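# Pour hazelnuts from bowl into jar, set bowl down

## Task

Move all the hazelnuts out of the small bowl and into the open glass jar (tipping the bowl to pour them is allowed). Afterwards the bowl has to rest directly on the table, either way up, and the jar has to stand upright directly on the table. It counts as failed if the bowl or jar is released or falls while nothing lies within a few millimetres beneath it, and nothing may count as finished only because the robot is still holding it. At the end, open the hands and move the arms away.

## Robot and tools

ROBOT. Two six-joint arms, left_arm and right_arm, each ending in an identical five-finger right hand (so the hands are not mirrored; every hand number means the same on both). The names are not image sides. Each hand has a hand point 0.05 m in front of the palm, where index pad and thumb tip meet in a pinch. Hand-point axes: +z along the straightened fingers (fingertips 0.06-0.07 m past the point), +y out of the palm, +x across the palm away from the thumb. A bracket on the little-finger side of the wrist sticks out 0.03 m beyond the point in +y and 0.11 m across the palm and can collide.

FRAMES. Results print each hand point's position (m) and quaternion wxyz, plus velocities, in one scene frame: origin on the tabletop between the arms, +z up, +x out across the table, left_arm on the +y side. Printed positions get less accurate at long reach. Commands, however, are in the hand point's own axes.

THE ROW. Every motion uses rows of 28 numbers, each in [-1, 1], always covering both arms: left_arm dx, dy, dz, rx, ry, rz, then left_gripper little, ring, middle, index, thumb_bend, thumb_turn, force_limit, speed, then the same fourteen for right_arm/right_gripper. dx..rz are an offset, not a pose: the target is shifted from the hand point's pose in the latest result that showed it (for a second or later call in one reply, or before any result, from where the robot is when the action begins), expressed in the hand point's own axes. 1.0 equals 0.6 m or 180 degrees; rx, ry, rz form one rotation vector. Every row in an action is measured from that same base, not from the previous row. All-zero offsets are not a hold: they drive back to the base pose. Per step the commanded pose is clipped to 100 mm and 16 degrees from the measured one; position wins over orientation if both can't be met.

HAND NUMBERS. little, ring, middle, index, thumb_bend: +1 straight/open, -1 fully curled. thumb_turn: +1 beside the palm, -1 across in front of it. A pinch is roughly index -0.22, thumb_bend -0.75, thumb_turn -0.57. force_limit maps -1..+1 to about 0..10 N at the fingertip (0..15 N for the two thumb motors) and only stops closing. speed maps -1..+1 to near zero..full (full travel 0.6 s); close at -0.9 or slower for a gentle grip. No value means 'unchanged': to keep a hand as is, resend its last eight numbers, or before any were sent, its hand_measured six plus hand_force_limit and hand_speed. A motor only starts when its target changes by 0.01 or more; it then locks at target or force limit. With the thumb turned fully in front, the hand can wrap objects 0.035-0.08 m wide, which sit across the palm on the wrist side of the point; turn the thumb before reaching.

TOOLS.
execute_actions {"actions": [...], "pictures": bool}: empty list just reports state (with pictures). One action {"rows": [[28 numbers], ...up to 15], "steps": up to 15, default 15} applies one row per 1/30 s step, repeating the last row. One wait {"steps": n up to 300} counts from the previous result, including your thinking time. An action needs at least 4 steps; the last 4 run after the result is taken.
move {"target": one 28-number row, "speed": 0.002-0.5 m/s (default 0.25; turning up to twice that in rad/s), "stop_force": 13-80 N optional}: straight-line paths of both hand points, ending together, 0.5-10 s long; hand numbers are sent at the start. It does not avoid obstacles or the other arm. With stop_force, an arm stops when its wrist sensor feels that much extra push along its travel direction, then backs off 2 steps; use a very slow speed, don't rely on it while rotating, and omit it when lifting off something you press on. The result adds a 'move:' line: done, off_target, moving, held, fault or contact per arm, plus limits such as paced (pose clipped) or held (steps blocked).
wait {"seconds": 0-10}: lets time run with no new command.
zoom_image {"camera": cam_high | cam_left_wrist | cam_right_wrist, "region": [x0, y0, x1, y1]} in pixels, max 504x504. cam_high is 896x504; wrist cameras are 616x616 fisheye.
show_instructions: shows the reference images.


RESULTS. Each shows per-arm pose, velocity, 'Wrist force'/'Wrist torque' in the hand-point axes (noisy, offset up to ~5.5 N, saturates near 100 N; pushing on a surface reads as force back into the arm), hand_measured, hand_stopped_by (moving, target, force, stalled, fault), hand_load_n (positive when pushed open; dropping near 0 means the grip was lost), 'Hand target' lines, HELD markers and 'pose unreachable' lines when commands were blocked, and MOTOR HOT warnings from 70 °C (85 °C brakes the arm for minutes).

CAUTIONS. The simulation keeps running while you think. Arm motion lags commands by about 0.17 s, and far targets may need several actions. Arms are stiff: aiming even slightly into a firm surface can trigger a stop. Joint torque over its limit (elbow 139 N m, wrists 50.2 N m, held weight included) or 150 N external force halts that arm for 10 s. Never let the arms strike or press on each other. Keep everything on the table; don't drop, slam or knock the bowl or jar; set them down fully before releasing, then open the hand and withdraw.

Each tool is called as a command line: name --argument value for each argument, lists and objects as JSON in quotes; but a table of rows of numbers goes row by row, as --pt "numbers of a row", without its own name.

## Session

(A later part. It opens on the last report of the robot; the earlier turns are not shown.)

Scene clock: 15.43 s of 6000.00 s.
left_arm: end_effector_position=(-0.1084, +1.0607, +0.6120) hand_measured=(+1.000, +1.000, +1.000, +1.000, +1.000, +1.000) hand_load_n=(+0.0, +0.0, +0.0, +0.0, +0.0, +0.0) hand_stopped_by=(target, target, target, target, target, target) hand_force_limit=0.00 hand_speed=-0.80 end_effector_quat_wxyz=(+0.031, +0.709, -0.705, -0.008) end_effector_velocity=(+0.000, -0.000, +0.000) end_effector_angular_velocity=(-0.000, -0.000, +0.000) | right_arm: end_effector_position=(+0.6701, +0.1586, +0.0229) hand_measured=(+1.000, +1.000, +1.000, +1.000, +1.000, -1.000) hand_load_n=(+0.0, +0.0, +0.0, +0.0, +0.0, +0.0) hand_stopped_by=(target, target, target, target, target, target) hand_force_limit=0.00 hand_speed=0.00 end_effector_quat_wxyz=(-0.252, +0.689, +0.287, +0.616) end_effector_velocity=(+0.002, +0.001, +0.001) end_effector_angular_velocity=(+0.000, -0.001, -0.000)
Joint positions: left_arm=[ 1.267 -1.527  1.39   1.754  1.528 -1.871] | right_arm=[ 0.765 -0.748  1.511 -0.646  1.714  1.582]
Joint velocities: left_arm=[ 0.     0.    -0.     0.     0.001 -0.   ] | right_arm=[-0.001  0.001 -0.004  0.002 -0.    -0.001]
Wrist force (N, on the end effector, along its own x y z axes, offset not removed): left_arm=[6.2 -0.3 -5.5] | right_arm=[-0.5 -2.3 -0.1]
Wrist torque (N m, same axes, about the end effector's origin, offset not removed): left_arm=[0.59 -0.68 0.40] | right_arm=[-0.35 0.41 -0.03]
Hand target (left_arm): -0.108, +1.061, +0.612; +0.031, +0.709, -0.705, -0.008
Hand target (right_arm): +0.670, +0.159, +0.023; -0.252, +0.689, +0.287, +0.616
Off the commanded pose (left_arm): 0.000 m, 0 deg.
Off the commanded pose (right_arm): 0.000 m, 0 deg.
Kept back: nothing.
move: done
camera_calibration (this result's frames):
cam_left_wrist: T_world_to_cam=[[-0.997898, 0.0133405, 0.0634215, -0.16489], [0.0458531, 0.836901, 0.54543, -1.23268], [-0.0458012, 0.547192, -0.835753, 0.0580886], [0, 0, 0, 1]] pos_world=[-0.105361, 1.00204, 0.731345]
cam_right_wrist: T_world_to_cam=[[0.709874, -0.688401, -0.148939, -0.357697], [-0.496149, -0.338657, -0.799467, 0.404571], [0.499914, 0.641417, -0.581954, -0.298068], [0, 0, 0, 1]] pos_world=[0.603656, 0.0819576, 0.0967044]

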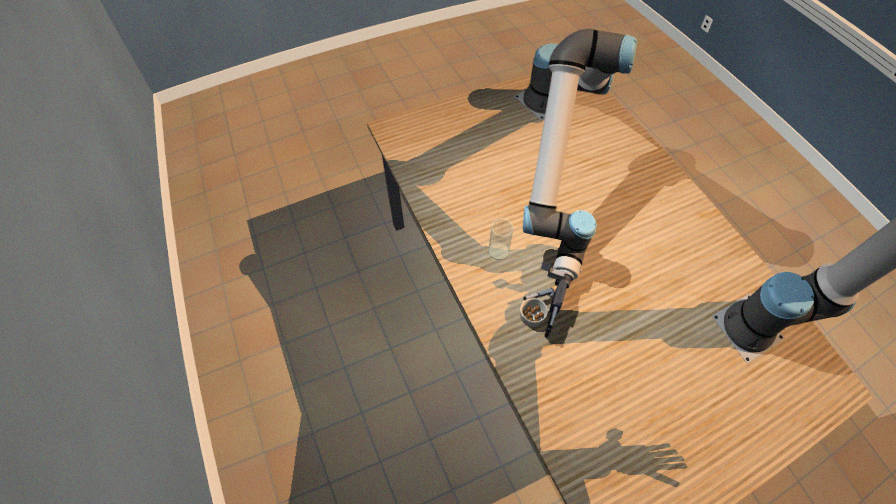

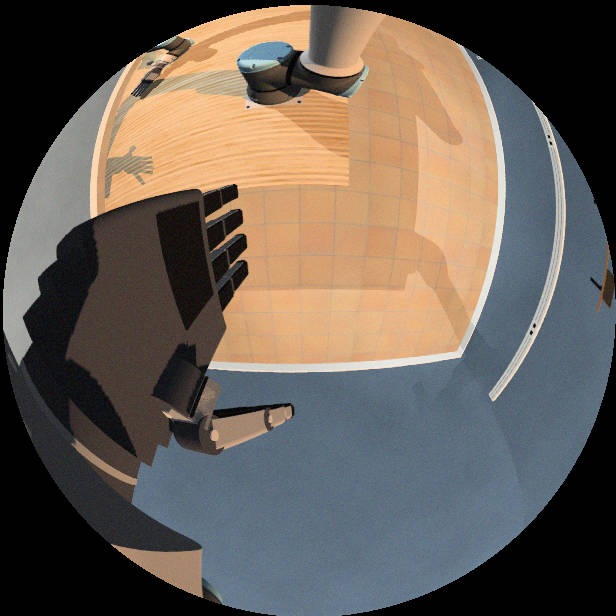

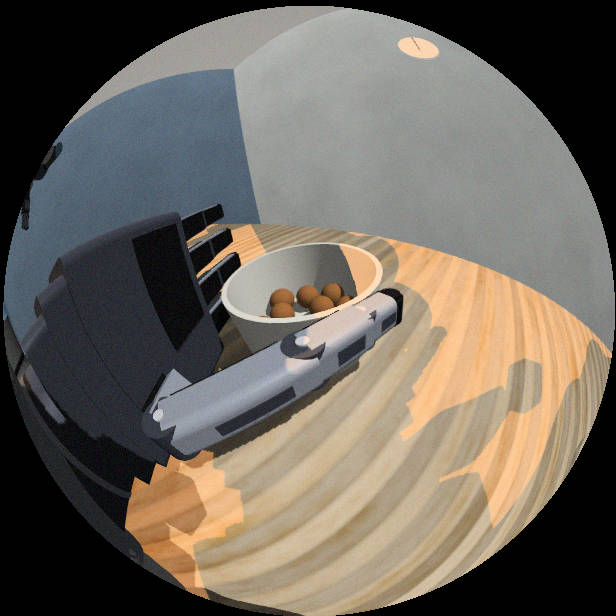

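Slightly further toward the palm, then close.

move --target '[0,0,0,0,0,0,1,1,1,1,1,1,0,-0.8,0,0.022,0,0,0,0,1,1,1,1,1,-1,0,0]' --speed 0.02

move --target '[0,0,0,0,0,0,1,1,1,1,1,1,0,-0.8,0.001,0,0.008,0,0,0,1,1,-0.6,-0.6,0.6,-1,0.5,-0.7]' --speed 0.01

zoom_image --camera "cam_high" --region '[490, 250, 600, 350]'

Scene clock: 16.60 s of 6000.00 s.
left_arm: end_effector_position=(-0.1084, +1.0607, +0.6120) hand_measured=(+1.000, +1.000, +1.000, +1.000, +1.000, +1.000) hand_load_n=(+0.0, +0.0, +0.0, +0.0, +0.0, +0.0) hand_stopped_by=(target, target, target, target, target, target) hand_force_limit=0.00 hand_speed=-0.80 end_effector_quat_wxyz=(+0.031, +0.709, -0.705, -0.008) end_effector_velocity=(-0.000, -0.001, -0.000) end_effector_angular_velocity=(-0.001, +0.000, +0.000) | right_arm: end_effector_position=(+0.6793, +0.1494, +0.0229) hand_measured=(+1.000, +1.000, +1.000, +1.000, +1.000, -1.000) hand_load_n=(+0.0, +0.0, +0.0, +0.0, +0.0, +0.0) hand_stopped_by=(target, target, target, target, target, target) hand_force_limit=0.00 hand_speed=0.00 end_effector_quat_wxyz=(-0.252, +0.689, +0.287, +0.616) end_effector_velocity=(+0.001, -0.001, +0.001) end_effector_angular_velocity=(+0.000, -0.001, +0.001)
Joint positions: left_arm=[ 1.267 -1.527  1.39   1.754  1.528 -1.871] | right_arm=[ 0.75  -0.754  1.522 -0.652  1.699  1.58 ]
Joint velocities: left_arm=[ 0.001 -0.     0.001  0.001  0.     0.   ] | right_arm=[-0.001 -0.002  0.001 -0.001 -0.003 -0.001]
Wrist force (N, on the end effector, along its own x y z axes, offset not removed): left_arm=[3.5 -4.9 -1.9] | right_arm=[-3.2 -5.3 0.4]
Wrist torque (N m, same axes, about the end effector's origin, offset not removed): left_arm=[-0.09 -0.36 0.23] | right_arm=[-0.67 0.65 -0.44]
Hand target (left_arm): -0.108, +1.061, +0.612; +0.031, +0.709, -0.705, -0.008
Hand target (right_arm): +0.679, +0.149, +0.023; -0.252, +0.689, +0.287, +0.616
Off the commanded pose (left_arm): 0.000 m, 0 deg.
Off the commanded pose (right_arm): 0.000 m, 0 deg.
Kept back: nothing.
move: done
camera_calibration (this result's frames):
cam_left_wrist: T_world_to_cam=[[-0.997898, 0.0133406, 0.0634215, -0.16489], [0.0458531, 0.836901, 0.54543, -1.23268], [-0.0458012, 0.547191, -0.835753, 0.0580888], [0, 0, 0, 1]] pos_world=[-0.105361, 1.00204, 0.731344]
cam_right_wrist: T_world_to_cam=[[0.709867, -0.688409, -0.148937, -0.370583], [-0.496155, -0.338656, -0.799464, 0.406054], [0.499919, 0.641409, -0.581958, -0.296719], [0, 0, 0, 1]] pos_world=[0.612866, 0.0727183, 0.0967542]

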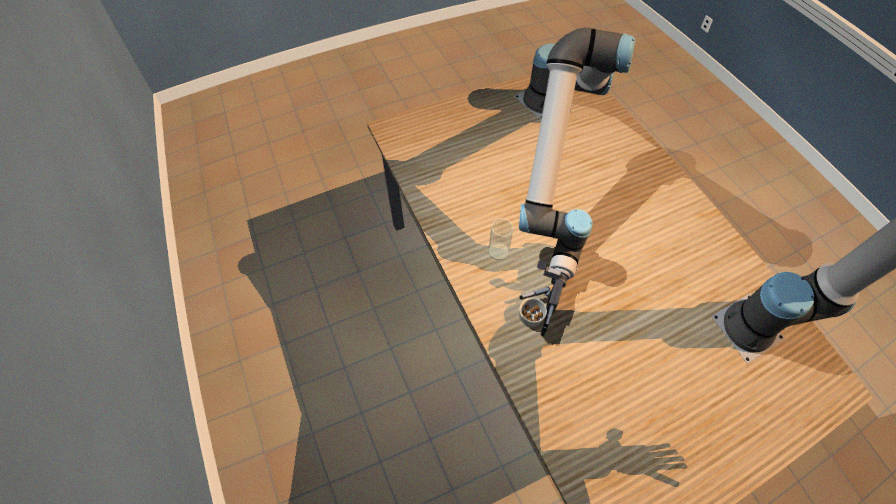

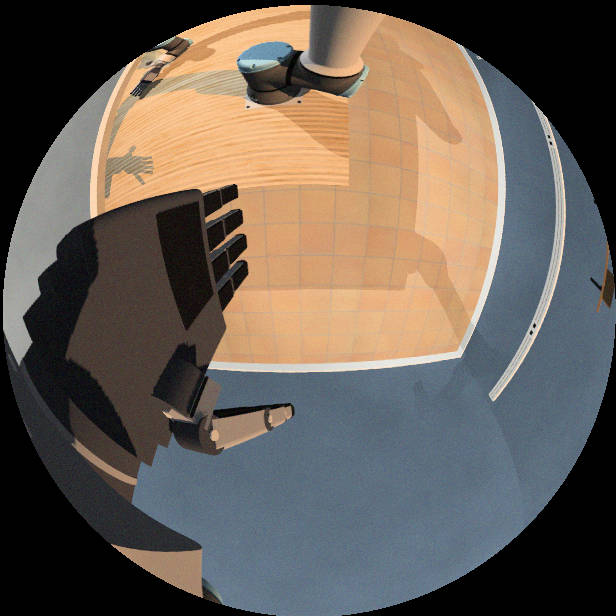

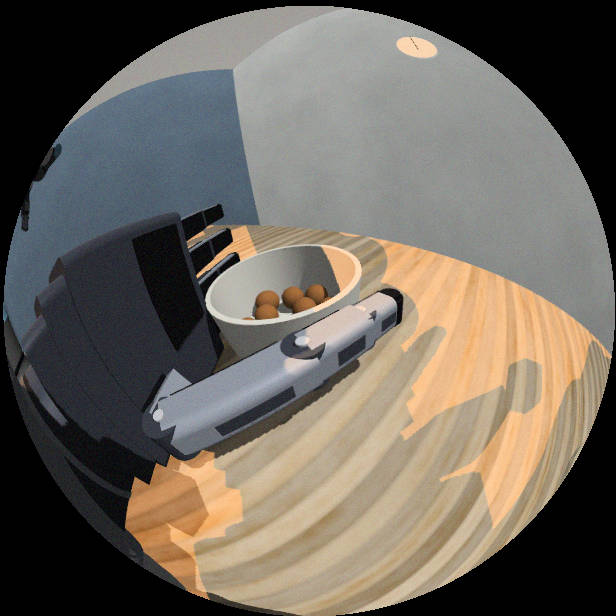

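Scene clock: 17.90 s of 6000.00 s.
left_arm: end_effector_position=(-0.1084, +1.0607, +0.6120) hand_measured=(+1.000, +1.000, +1.000, +1.000, +1.000, +1.000) hand_load_n=(+0.0, +0.0, +0.0, +0.0, +0.0, +0.0) hand_stopped_by=(target, target, target, target, target, target) hand_force_limit=0.00 hand_speed=-0.80 end_effector_quat_wxyz=(+0.031, +0.709, -0.705, -0.008) end_effector_velocity=(+0.000, +0.000, +0.001) end_effector_angular_velocity=(+0.001, +0.000, -0.000) | right_arm: end_effector_position=(+0.6828, +0.1528, +0.0230) hand_measured=(+1.000, +1.000, +0.504, +0.488, +0.772, -1.000) hand_load_n=(+0.0, +0.0, +5.5, +9.0, +22.0, +2.5) hand_stopped_by=(target, target, force, force, force, target) hand_force_limit=0.50 hand_speed=-0.70 end_effector_quat_wxyz=(-0.252, +0.689, +0.287, +0.616) end_effector_velocity=(+0.001, +0.000, +0.001) end_effector_angular_velocity=(-0.000, -0.002, +0.001)
Joint positions: left_arm=[ 1.267 -1.527  1.39   1.754  1.528 -1.871] | right_arm=[ 0.749 -0.748  1.51  -0.646  1.698  1.58 ]
Joint velocities: left_arm=[-0.    -0.    -0.001  0.    -0.001 -0.   ] | right_arm=[-0.001  0.    -0.001 -0.    -0.001 -0.001]
Wrist force (N, on the end effector, along its own x y z axes, offset not removed): left_arm=[1.3 -1.4 2.4] | right_arm=[-4.4 -2.6 3.2]
Wrist torque (N m, same axes, about the end effector's origin, offset not removed): left_arm=[0.17 -0.18 0.17] | right_arm=[-0.31 0.61 -0.30]
Hand target (left_arm): -0.108, +1.061, +0.612; +0.031, +0.709, -0.705, -0.008
Hand target (right_arm): +0.683, +0.153, +0.023; -0.252, +0.689, +0.287, +0.616
Off the commanded pose (left_arm): 0.000 m, 0 deg.
Off the commanded pose (right_arm): 0.000 m, 0 deg.
Kept back: nothing.
move: done
camera_calibration (this result's frames):
cam_left_wrist: T_world_to_cam=[[-0.997898, 0.0133405, 0.0634215, -0.16489], [0.0458531, 0.836901, 0.54543, -1.23268], [-0.0458012, 0.547192, -0.835753, 0.0580886], [0, 0, 0, 1]] pos_world=[-0.105361, 1.00204, 0.731345]
cam_right_wrist: T_world_to_cam=[[0.709863, -0.688415, -0.148929, -0.370661], [-0.496177, -0.338689, -0.799436, 0.408949], [0.499903, 0.641385, -0.581999, -0.300589], [0, 0, 0, 1]] pos_world=[0.616295, 0.0761317, 0.0967841]

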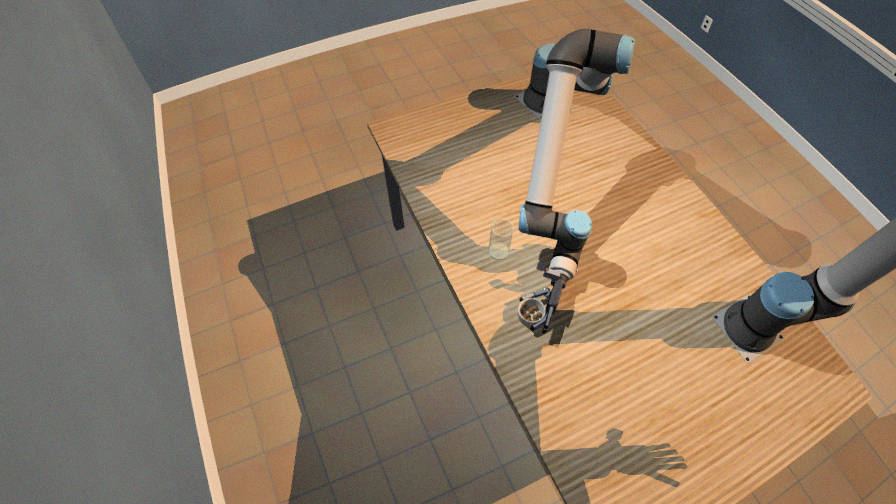

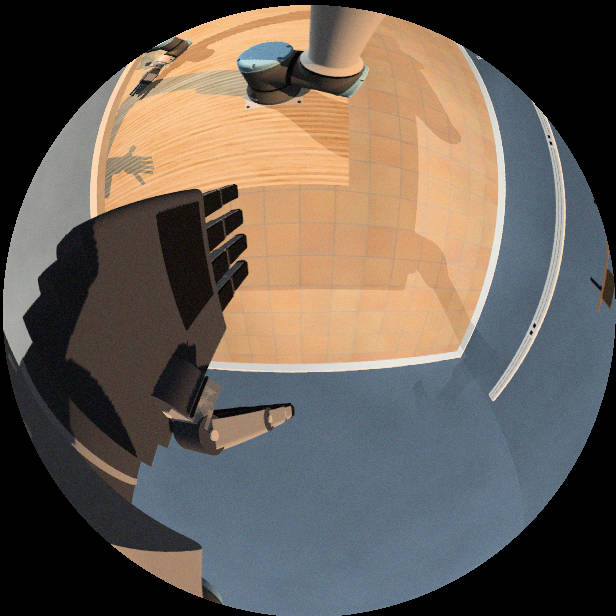

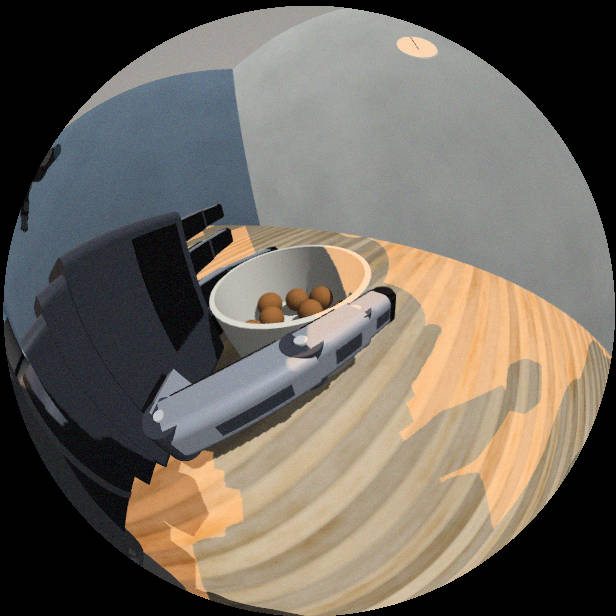

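Region (490, 250, 600, 350) of cam_high's 896x504 image, scaled by 4.582, with more detail than that image has; it fills the top 458 rows of this view, and the rest is white.

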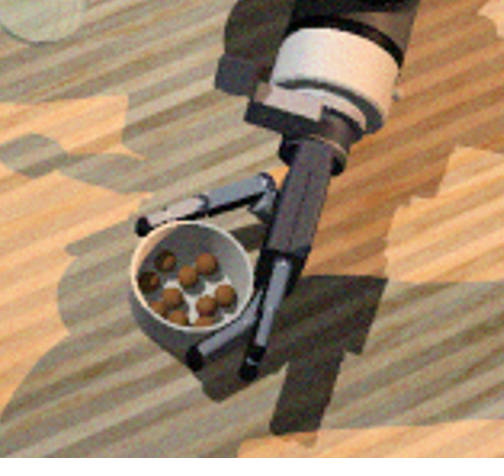

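move --target '[0,0,0,0,0,0,1,1,1,1,1,1,0,-0.8,0.33,0,-0.037,0,0,0,1,1,-0.6,-0.6,0.6,-1,0.5,-0.7]' --speed 0.07

Scene clock: 21.40 s of 6000.00 s.
left_arm: end_effector_position=(-0.1084, +1.0607, +0.6120) hand_measured=(+1.000, +1.000, +1.000, +1.000, +1.000, +1.000) hand_load_n=(+0.0, +0.0, +0.0, +0.0, +0.0, +0.0) hand_stopped_by=(target, target, target, target, target, target) hand_force_limit=0.00 hand_speed=-0.80 end_effector_quat_wxyz=(+0.031, +0.709, -0.705, -0.008) end_effector_velocity=(+0.000, +0.000, -0.001) end_effector_angular_velocity=(-0.001, +0.001, -0.000) | right_arm: end_effector_position=(+0.6826, +0.1537, +0.2220) hand_measured=(+1.000, +1.000, +0.504, +0.488, +0.772, -1.000) hand_load_n=(+0.0, +0.0, +5.5, +9.0, +22.0, +3.0) hand_stopped_by=(target, target, force, force, force, target) hand_force_limit=0.50 hand_speed=-0.70 end_effector_quat_wxyz=(-0.252, +0.689, +0.287, +0.616) end_effector_velocity=(+0.000, +0.001, +0.002) end_effector_angular_velocity=(-0.000, -0.001, +0.001)
Joint positions: left_arm=[ 1.267 -1.527  1.39   1.754  1.528 -1.871] | right_arm=[ 0.75  -0.94   1.439 -0.383  1.699  1.58 ]
Joint velocities: left_arm=[-0.     0.     0.001 -0.    -0.     0.   ] | right_arm=[ 0.    -0.    -0.003  0.003 -0.001 -0.001]
Wrist force (N, on the end effector, along its own x y z axes, offset not removed): left_arm=[4.0 -2.4 -2.5] | right_arm=[-6.6 -2.7 -2.3]
Wrist torque (N m, same axes, about the end effector's origin, offset not removed): left_arm=[0.36 -0.36 0.26] | right_arm=[-0.05 0.97 -0.42]
Hand target (left_arm): -0.108, +1.061, +0.612; +0.031, +0.709, -0.705, -0.008
Hand target (right_arm): +0.683, +0.154, +0.222; -0.252, +0.689, +0.287, +0.616
Off the commanded pose (left_arm): 0.000 m, 0 deg.
Off the commanded pose (right_arm): 0.000 m, 0 deg.
Kept back: nothing.
move: done
camera_calibration (this result's frames):
cam_left_wrist: T_world_to_cam=[[-0.997898, 0.0133405, 0.0634217, -0.16489], [0.0458531, 0.836901, 0.54543, -1.23268], [-0.0458014, 0.547191, -0.835753, 0.0580887], [0, 0, 0, 1]] pos_world=[-0.105361, 1.00204, 0.731345]
cam_right_wrist: T_world_to_cam=[[0.709865, -0.688414, -0.148926, -0.34025], [-0.496175, -0.338692, -0.799436, 0.568249], [0.499903, 0.641385, -0.581999, -0.185278], [0, 0, 0, 1]] pos_world=[0.616103, 0.0770627, 0.295775]

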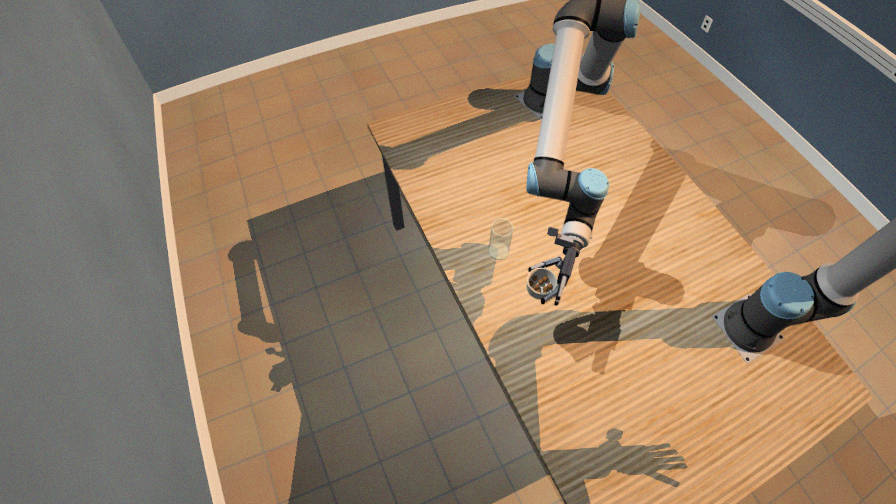

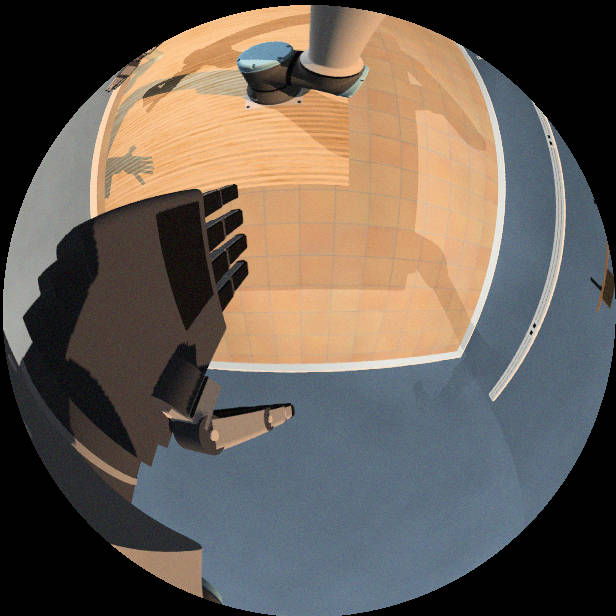

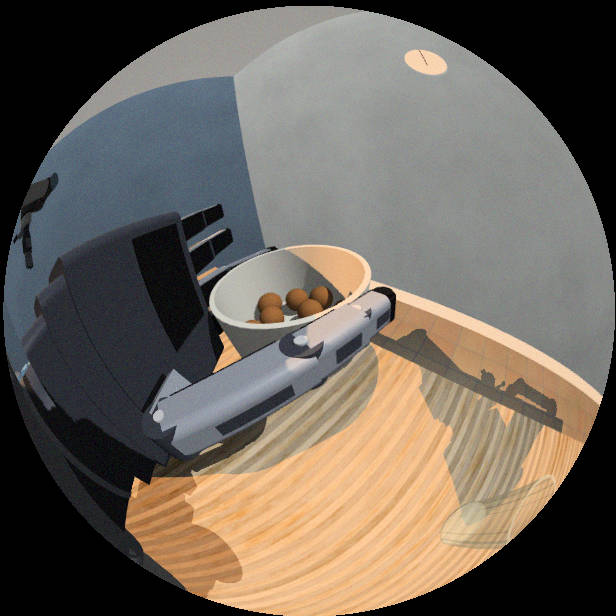

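move --target '[0,0,0,0,0,0,1,1,1,1,1,1,0,-0.8,-0.035,0.195,-0.318,0,0,0.22,1,1,-0.6,-0.6,0.6,-1,0.5,-0.7]' --speed 0.1

zoom_image --camera "cam_right_wrist" --region '[300, 200, 600, 500]'

Scene clock: 25.50 s of 6000.00 s.
left_arm: end_effector_position=(-0.1084, +1.0607, +0.6120) hand_measured=(+1.000, +1.000, +1.000, +1.000, +1.000, +1.000) hand_load_n=(+0.0, +0.0, +0.0, +0.0, +0.0, +0.0) hand_stopped_by=(target, target, target, target, target, target) hand_force_limit=0.00 hand_speed=-0.80 end_effector_quat_wxyz=(+0.031, +0.709, -0.705, -0.008) end_effector_velocity=(+0.000, -0.000, -0.001) end_effector_angular_velocity=(-0.001, -0.000, -0.001) | right_arm: end_effector_position=(+0.6292, -0.0646, +0.2232) hand_measured=(+1.000, +1.000, +0.504, +0.488, +0.772, -1.000) hand_load_n=(+0.0, +0.0, +5.0, +9.0, +22.5, +2.5) hand_stopped_by=(target, target, force, force, force, target) hand_force_limit=0.50 hand_speed=-0.70 end_effector_quat_wxyz=(-0.446, +0.746, +0.037, +0.494) end_effector_velocity=(+0.000, -0.002, -0.000) end_effector_angular_velocity=(+0.003, +0.003, -0.001)
Joint positions: left_arm=[ 1.267 -1.527  1.39   1.754  1.528 -1.871] | right_arm=[ 0.553 -1.287  1.912 -0.51   1.504  2.248]
Joint velocities: left_arm=[-0.001  0.     0.001 -0.     0.     0.   ] | right_arm=[-0.003 -0.002  0.003 -0.001 -0.002  0.004]
Wrist force (N, on the end effector, along its own x y z axes, offset not removed): left_arm=[2.2 -3.0 0.6] | right_arm=[-2.1 -2.4 2.8]
Wrist torque (N m, same axes, about the end effector's origin, offset not removed): left_arm=[-0.18 -0.20 0.14] | right_arm=[-0.66 0.37 -0.18]
Hand target (left_arm): -0.108, +1.061, +0.612; +0.031, +0.709, -0.705, -0.008
Hand target (right_arm): +0.629, -0.065, +0.223; -0.446, +0.746, +0.037, +0.494
Off the commanded pose (left_arm): 0.000 m, 0 deg.
Off the commanded pose (right_arm): 0.000 m, 0 deg.
Kept back: nothing.
move: done
camera_calibration (this result's frames):
cam_left_wrist: T_world_to_cam=[[-0.997898, 0.0133405, 0.0634215, -0.16489], [0.0458531, 0.836901, 0.54543, -1.23268], [-0.0458013, 0.547191, -0.835753, 0.0580888], [0, 0, 0, 1]] pos_world=[-0.105361, 1.00204, 0.731345]
cam_right_wrist: T_world_to_cam=[[0.435833, -0.510255, -0.741411, -0.136274], [-0.844164, 0.0539487, -0.533364, 0.653696], [0.31215, 0.858329, -0.407226, 0.0752596], [0, 0, 0, 1]] pos_world=[0.587727, -0.169398, 0.278271]

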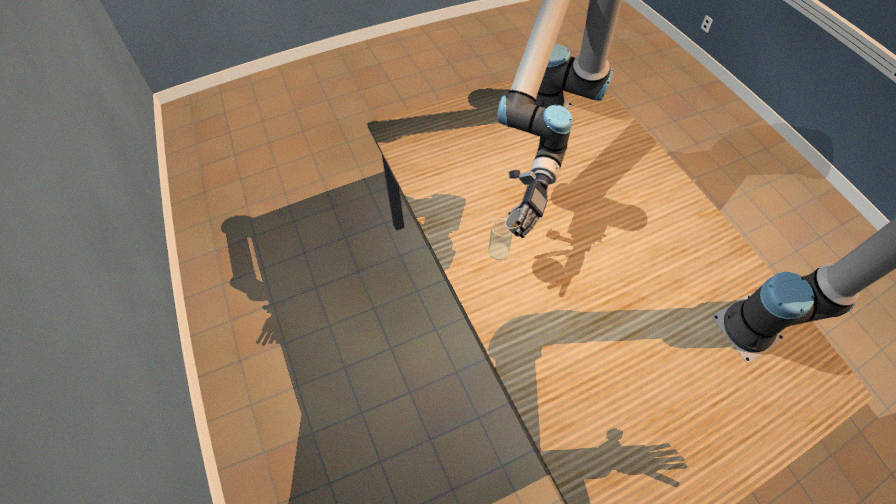

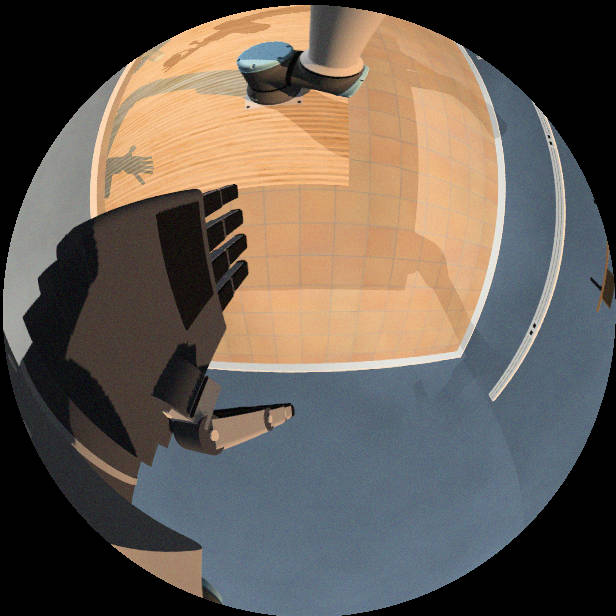

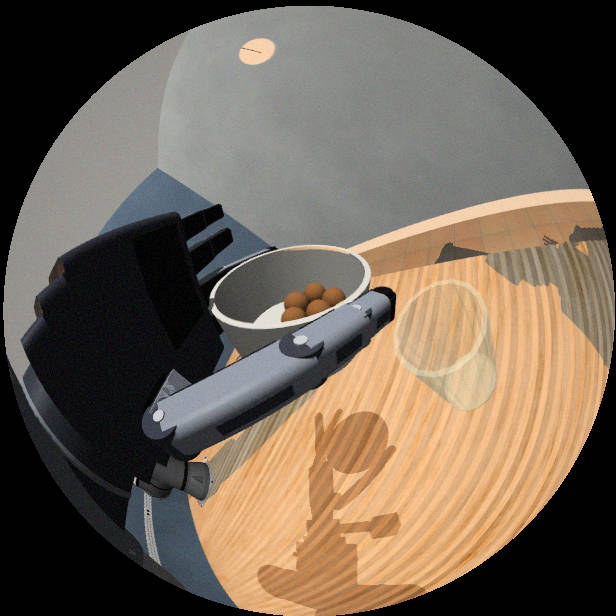

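Region (300, 200, 600, 500) of cam_right_wrist's 616x616 image, scaled by 1.680, with more detail than that image has.

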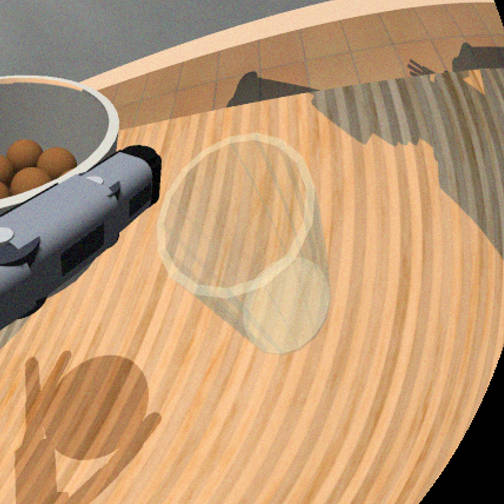

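move --target '[0,0,0,0,0,0,1,1,1,1,1,1,0,-0.8,-0.01,0.026,0.012,0,0,0.14,1,1,-0.6,-0.6,0.6,-1,0.5,-0.7]' --speed 0.08

Scene clock: 28.83 s of 6000.00 s.
left_arm: end_effector_position=(-0.1084, +1.0607, +0.6120) hand_measured=(+1.000, +1.000, +1.000, +1.000, +1.000, +1.000) hand_load_n=(+0.0, +0.0, +0.0, +0.0, +0.0, +0.0) hand_stopped_by=(target, target, target, target, target, target) hand_force_limit=0.00 hand_speed=-0.80 end_effector_quat_wxyz=(+0.031, +0.709, -0.705, -0.008) end_effector_velocity=(-0.000, -0.000, +0.000) end_effector_angular_velocity=(+0.001, -0.001, +0.001) | right_arm: end_effector_position=(+0.6388, -0.0665, +0.2079) hand_measured=(+1.000, +1.000, +0.504, +0.488, +0.772, -1.000) hand_load_n=(+0.0, +0.0, +5.0, +8.5, +22.5, +2.0) hand_stopped_by=(target, target, force, force, force, target) hand_force_limit=0.50 hand_speed=-0.70 end_effector_quat_wxyz=(-0.543, +0.736, -0.126, +0.385) end_effector_velocity=(+0.001, -0.001, +0.001) end_effector_angular_velocity=(+0.006, +0.004, -0.003)
Joint positions: left_arm=[ 1.267 -1.527  1.39   1.754  1.528 -1.871] | right_arm=[ 0.495 -1.277  1.92  -0.527  1.446  2.68 ]
Joint velocities: left_arm=[ 0.    -0.    -0.001 -0.     0.001 -0.   ] | right_arm=[-0.002 -0.001  0.    -0.001  0.     0.008]
Wrist force (N, on the end effector, along its own x y z axes, offset not removed): left_arm=[6.2 -1.0 0.5] | right_arm=[-2.7 4.3 0.1]
Wrist torque (N m, same axes, about the end effector's origin, offset not removed): left_arm=[0.17 -0.95 0.40] | right_arm=[0.39 0.51 -0.02]
Hand target (left_arm): -0.108, +1.061, +0.612; +0.031, +0.709, -0.705, -0.008
Hand target (right_arm): +0.639, -0.067, +0.208; -0.543, +0.736, -0.127, +0.385
Off the commanded pose (left_arm): 0.000 m, 0 deg.
Off the commanded pose (right_arm): 0.000 m, 0 deg.
Kept back: nothing.
move: done
camera_calibration (this result's frames):
cam_left_wrist: T_world_to_cam=[[-0.997898, 0.0133405, 0.0634216, -0.16489], [0.0458531, 0.836901, 0.54543, -1.23268], [-0.0458013, 0.547192, -0.835753, 0.0580887], [0, 0, 0, 1]] pos_world=[-0.105361, 1.00204, 0.731345]
cam_right_wrist: T_world_to_cam=[[0.150895, -0.259066, -0.954, 0.0901192], [-0.953501, 0.216553, -0.209622, 0.667194], [0.260897, 0.94127, -0.214343, 0.0658719], [0, 0, 0, 1]] pos_world=[0.605386, -0.183139, 0.239952]

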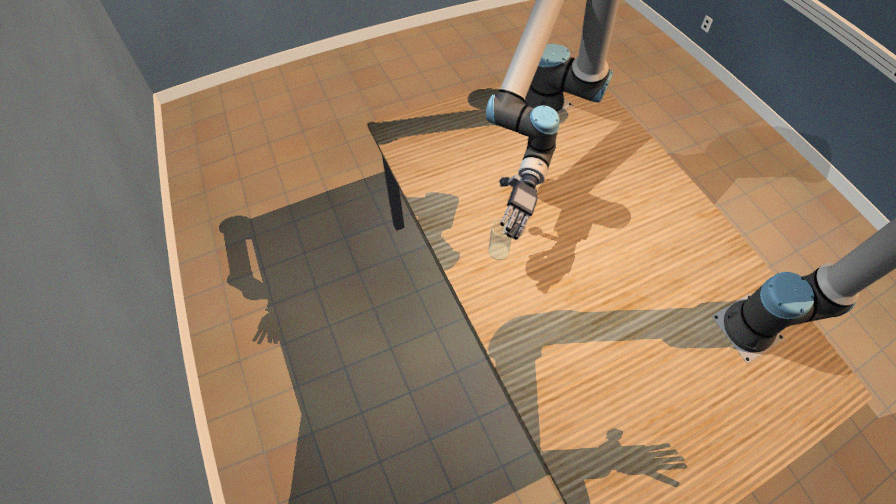

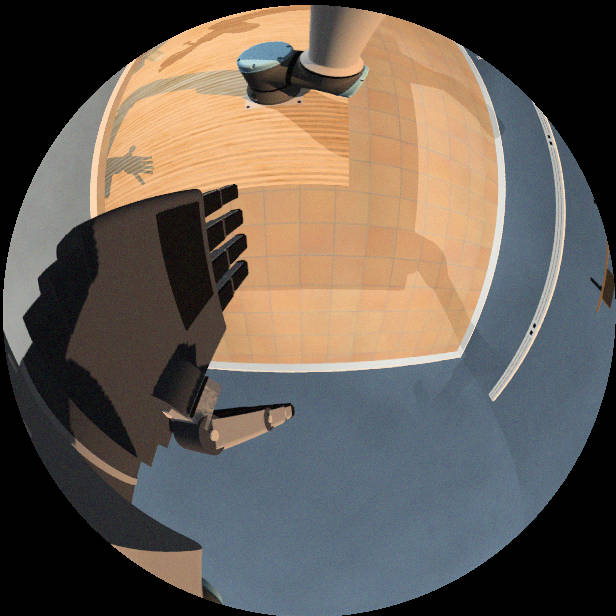

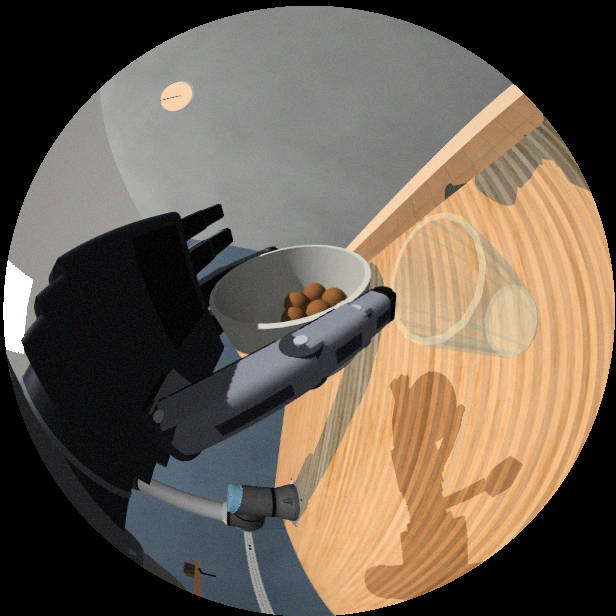

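Similar to before; pour.

move --target '[0,0,0,0,0,0,1,1,1,1,1,1,0,-0.8,0,0.016,-0.003,0,0,0.13,1,1,-0.6,-0.6,0.6,-1,0.5,-0.7]' --speed 0.035

move --target '[0,0,0,0,0,0,1,1,1,1,1,1,0,-0.8,0.012,0,0,0,0,0.08,1,1,-0.6,-0.6,0.6,-1,0.5,-0.7]' --speed 0.045

Scene clock: 36.30 s of 6000.00 s.
left_arm: end_effector_position=(-0.1084, +1.0607, +0.6120) hand_measured=(+1.000, +1.000, +1.000, +1.000, +1.000, +1.000) hand_load_n=(+0.0, +0.0, +0.0, +0.0, +0.0, +0.0) hand_stopped_by=(target, target, target, target, target, target) hand_force_limit=0.00 hand_speed=-0.80 end_effector_quat_wxyz=(+0.031, +0.709, -0.705, -0.008) end_effector_velocity=(-0.000, -0.000, +0.000) end_effector_angular_velocity=(+0.000, +0.000, +0.001) | right_arm: end_effector_position=(+0.6398, -0.0714, +0.1995) hand_measured=(+1.000, +1.000, +0.504, +0.488, +0.772, -1.000) hand_load_n=(+0.0, +0.0, +5.5, +8.5, +22.5, +1.5) hand_stopped_by=(target, target, force, force, force, target) hand_force_limit=0.50 hand_speed=-0.70 end_effector_quat_wxyz=(-0.609, +0.695, -0.273, +0.267) end_effector_velocity=(+0.001, -0.000, +0.000) end_effector_angular_velocity=(+0.008, +0.006, -0.002)
Joint positions: left_arm=[ 1.267 -1.527  1.39   1.754  1.528 -1.871] | right_arm=[ 0.445 -1.272  1.945 -0.556  1.396  3.082]
Joint velocities: left_arm=[ 0.001 -0.    -0.     0.    -0.    -0.   ] | right_arm=[-0.002  0.    -0.    -0.001 -0.001  0.01 ]
Wrist force (N, on the end effector, along its own x y z axes, offset not removed): left_arm=[5.4 -1.6 -0.1] | right_arm=[-8.3 2.7 0.3]
Wrist torque (N m, same axes, about the end effector's origin, offset not removed): left_arm=[0.26 -0.88 0.43] | right_arm=[0.35 1.46 -0.45]
Hand target (left_arm): -0.108, +1.061, +0.612; +0.031, +0.709, -0.705, -0.008
Hand target (right_arm): +0.640, -0.071, +0.199; -0.610, +0.695, -0.273, +0.267
Off the commanded pose (left_arm): 0.000 m, 0 deg.
Off the commanded pose (right_arm): 0.000 m, 0 deg.
Kept back: nothing.
move: done
camera_calibration (this result's frames):
cam_left_wrist: T_world_to_cam=[[-0.997898, 0.0133401, 0.0634215, -0.16489], [0.0458528, 0.836901, 0.54543, -1.23268], [-0.0458014, 0.547192, -0.835753, 0.0580887], [0, 0, 0, 1]] pos_world=[-0.105361, 1.00204, 0.731345]
cam_right_wrist: T_world_to_cam=[[-0.136264, 0.023138, -0.990402, 0.291814], [-0.952398, 0.27214, 0.137393, 0.601396], [0.272707, 0.961979, -0.0150463, 0.0225706], [0, 0, 0, 1]] pos_world=[0.606377, -0.192129, 0.206725]

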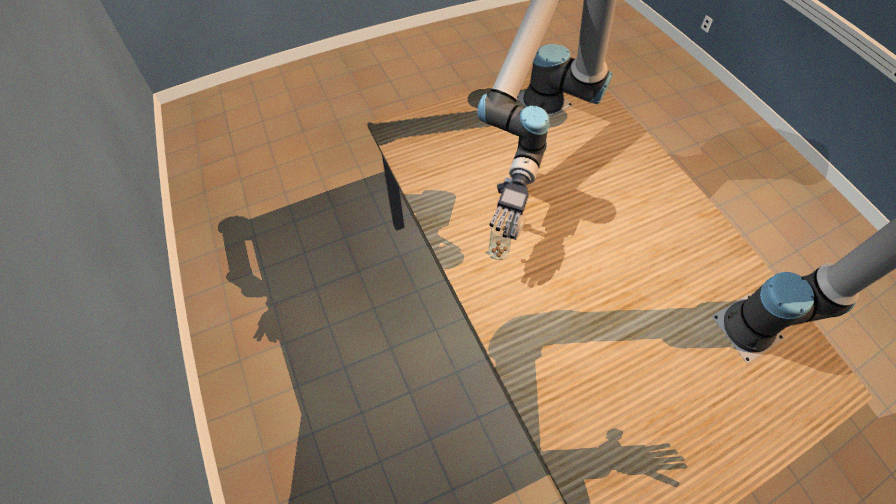

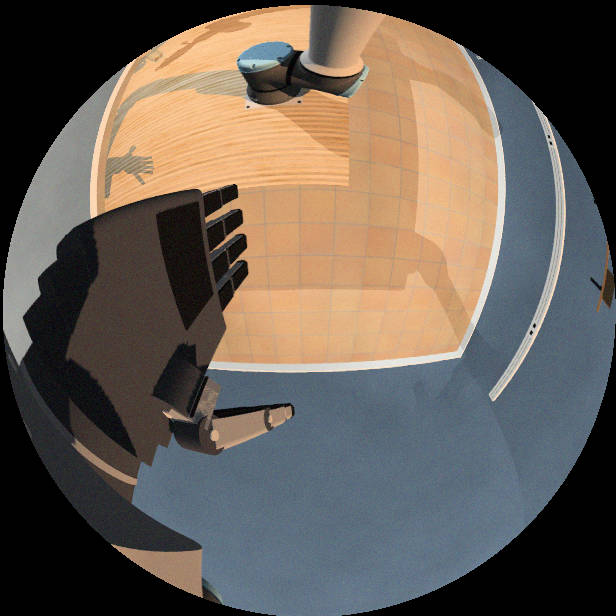

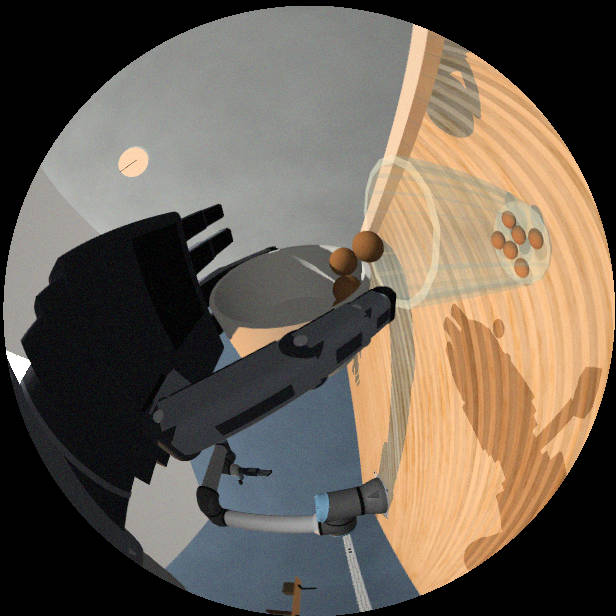

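Scene clock: 39.37 s of 6000.00 s.
left_arm: end_effector_position=(-0.1084, +1.0607, +0.6120) hand_measured=(+1.000, +1.000, +1.000, +1.000, +1.000, +1.000) hand_load_n=(+0.0, +0.0, +0.0, +0.0, +0.0, +0.0) hand_stopped_by=(target, target, target, target, target, target) hand_force_limit=0.00 hand_speed=-0.80 end_effector_quat_wxyz=(+0.031, +0.709, -0.705, -0.008) end_effector_velocity=(+0.001, +0.000, +0.000) end_effector_angular_velocity=(-0.000, -0.000, -0.001) | right_arm: end_effector_position=(+0.6448, -0.0764, +0.1997) hand_measured=(+1.000, +1.000, +0.504, +0.488, +0.772, -1.000) hand_load_n=(+0.0, +0.0, +5.5, +8.5, +22.5, +1.5) hand_stopped_by=(target, target, force, force, force, target) hand_force_limit=0.50 hand_speed=-0.70 end_effector_quat_wxyz=(+0.638, -0.655, +0.357, -0.189) end_effector_velocity=(+0.001, +0.000, +0.000) end_effector_angular_velocity=(+0.009, +0.008, -0.001)
Joint positions: left_arm=[ 1.267 -1.527  1.39   1.754  1.528 -1.871] | right_arm=[ 0.41  -1.266  1.956 -0.573  1.362  3.328]
Joint velocities: left_arm=[-0.001  0.001 -0.001  0.     0.    -0.   ] | right_arm=[-0.002  0.001 -0.001 -0.001 -0.003  0.012]
Wrist force (N, on the end effector, along its own x y z axes, offset not removed): left_arm=[5.8 -0.6 2.7] | right_arm=[-4.1 3.3 2.2]
Wrist torque (N m, same axes, about the end effector's origin, offset not removed): left_arm=[0.04 -0.90 0.53] | right_arm=[0.19 0.78 -0.45]
Hand target (left_arm): -0.108, +1.061, +0.612; +0.031, +0.709, -0.705, -0.008
Hand target (right_arm): +0.645, -0.076, +0.200; +0.638, -0.655, +0.358, -0.189
Off the commanded pose (left_arm): 0.000 m, 0 deg.
Off the commanded pose (right_arm): 0.000 m, 0 deg.
Kept back: nothing.
move: done
camera_calibration (this result's frames):
cam_left_wrist: T_world_to_cam=[[-0.997898, 0.0133405, 0.0634216, -0.16489], [0.0458532, 0.836901, 0.54543, -1.23268], [-0.0458013, 0.547191, -0.835753, 0.0580887], [0, 0, 0, 1]] pos_world=[-0.105361, 1.00204, 0.731345]
cam_right_wrist: T_world_to_cam=[[-0.30269, 0.199687, -0.931936, 0.401999], [-0.901967, 0.25592, 0.347793, 0.531769], [0.307951, 0.945849, 0.102647, -0.0214232], [0, 0, 0, 1]] pos_world=[0.607917, -0.196101, 0.191891]

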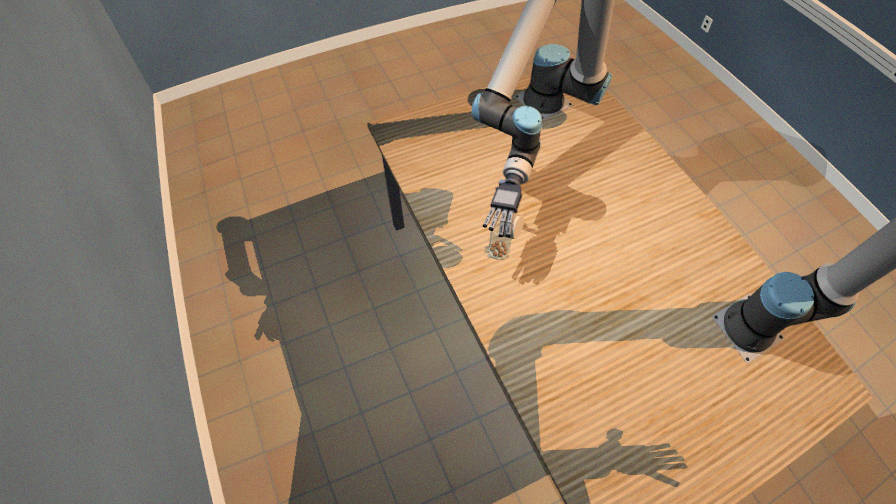

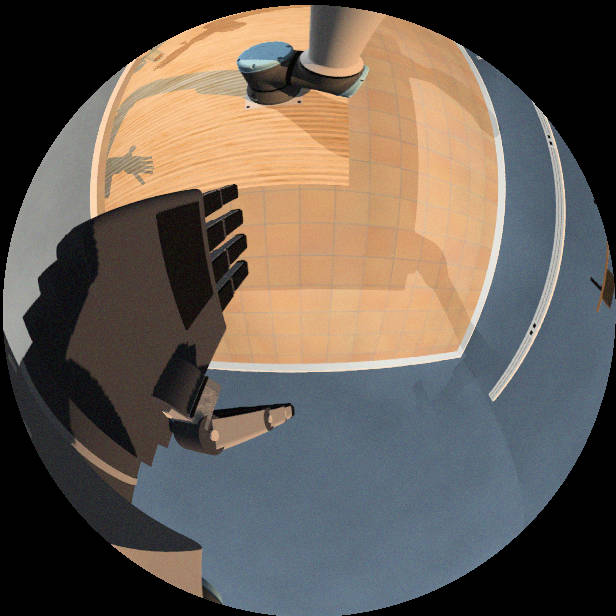

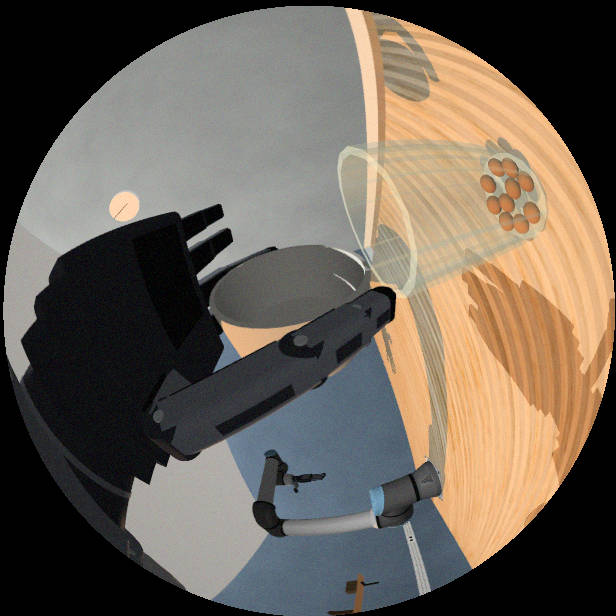

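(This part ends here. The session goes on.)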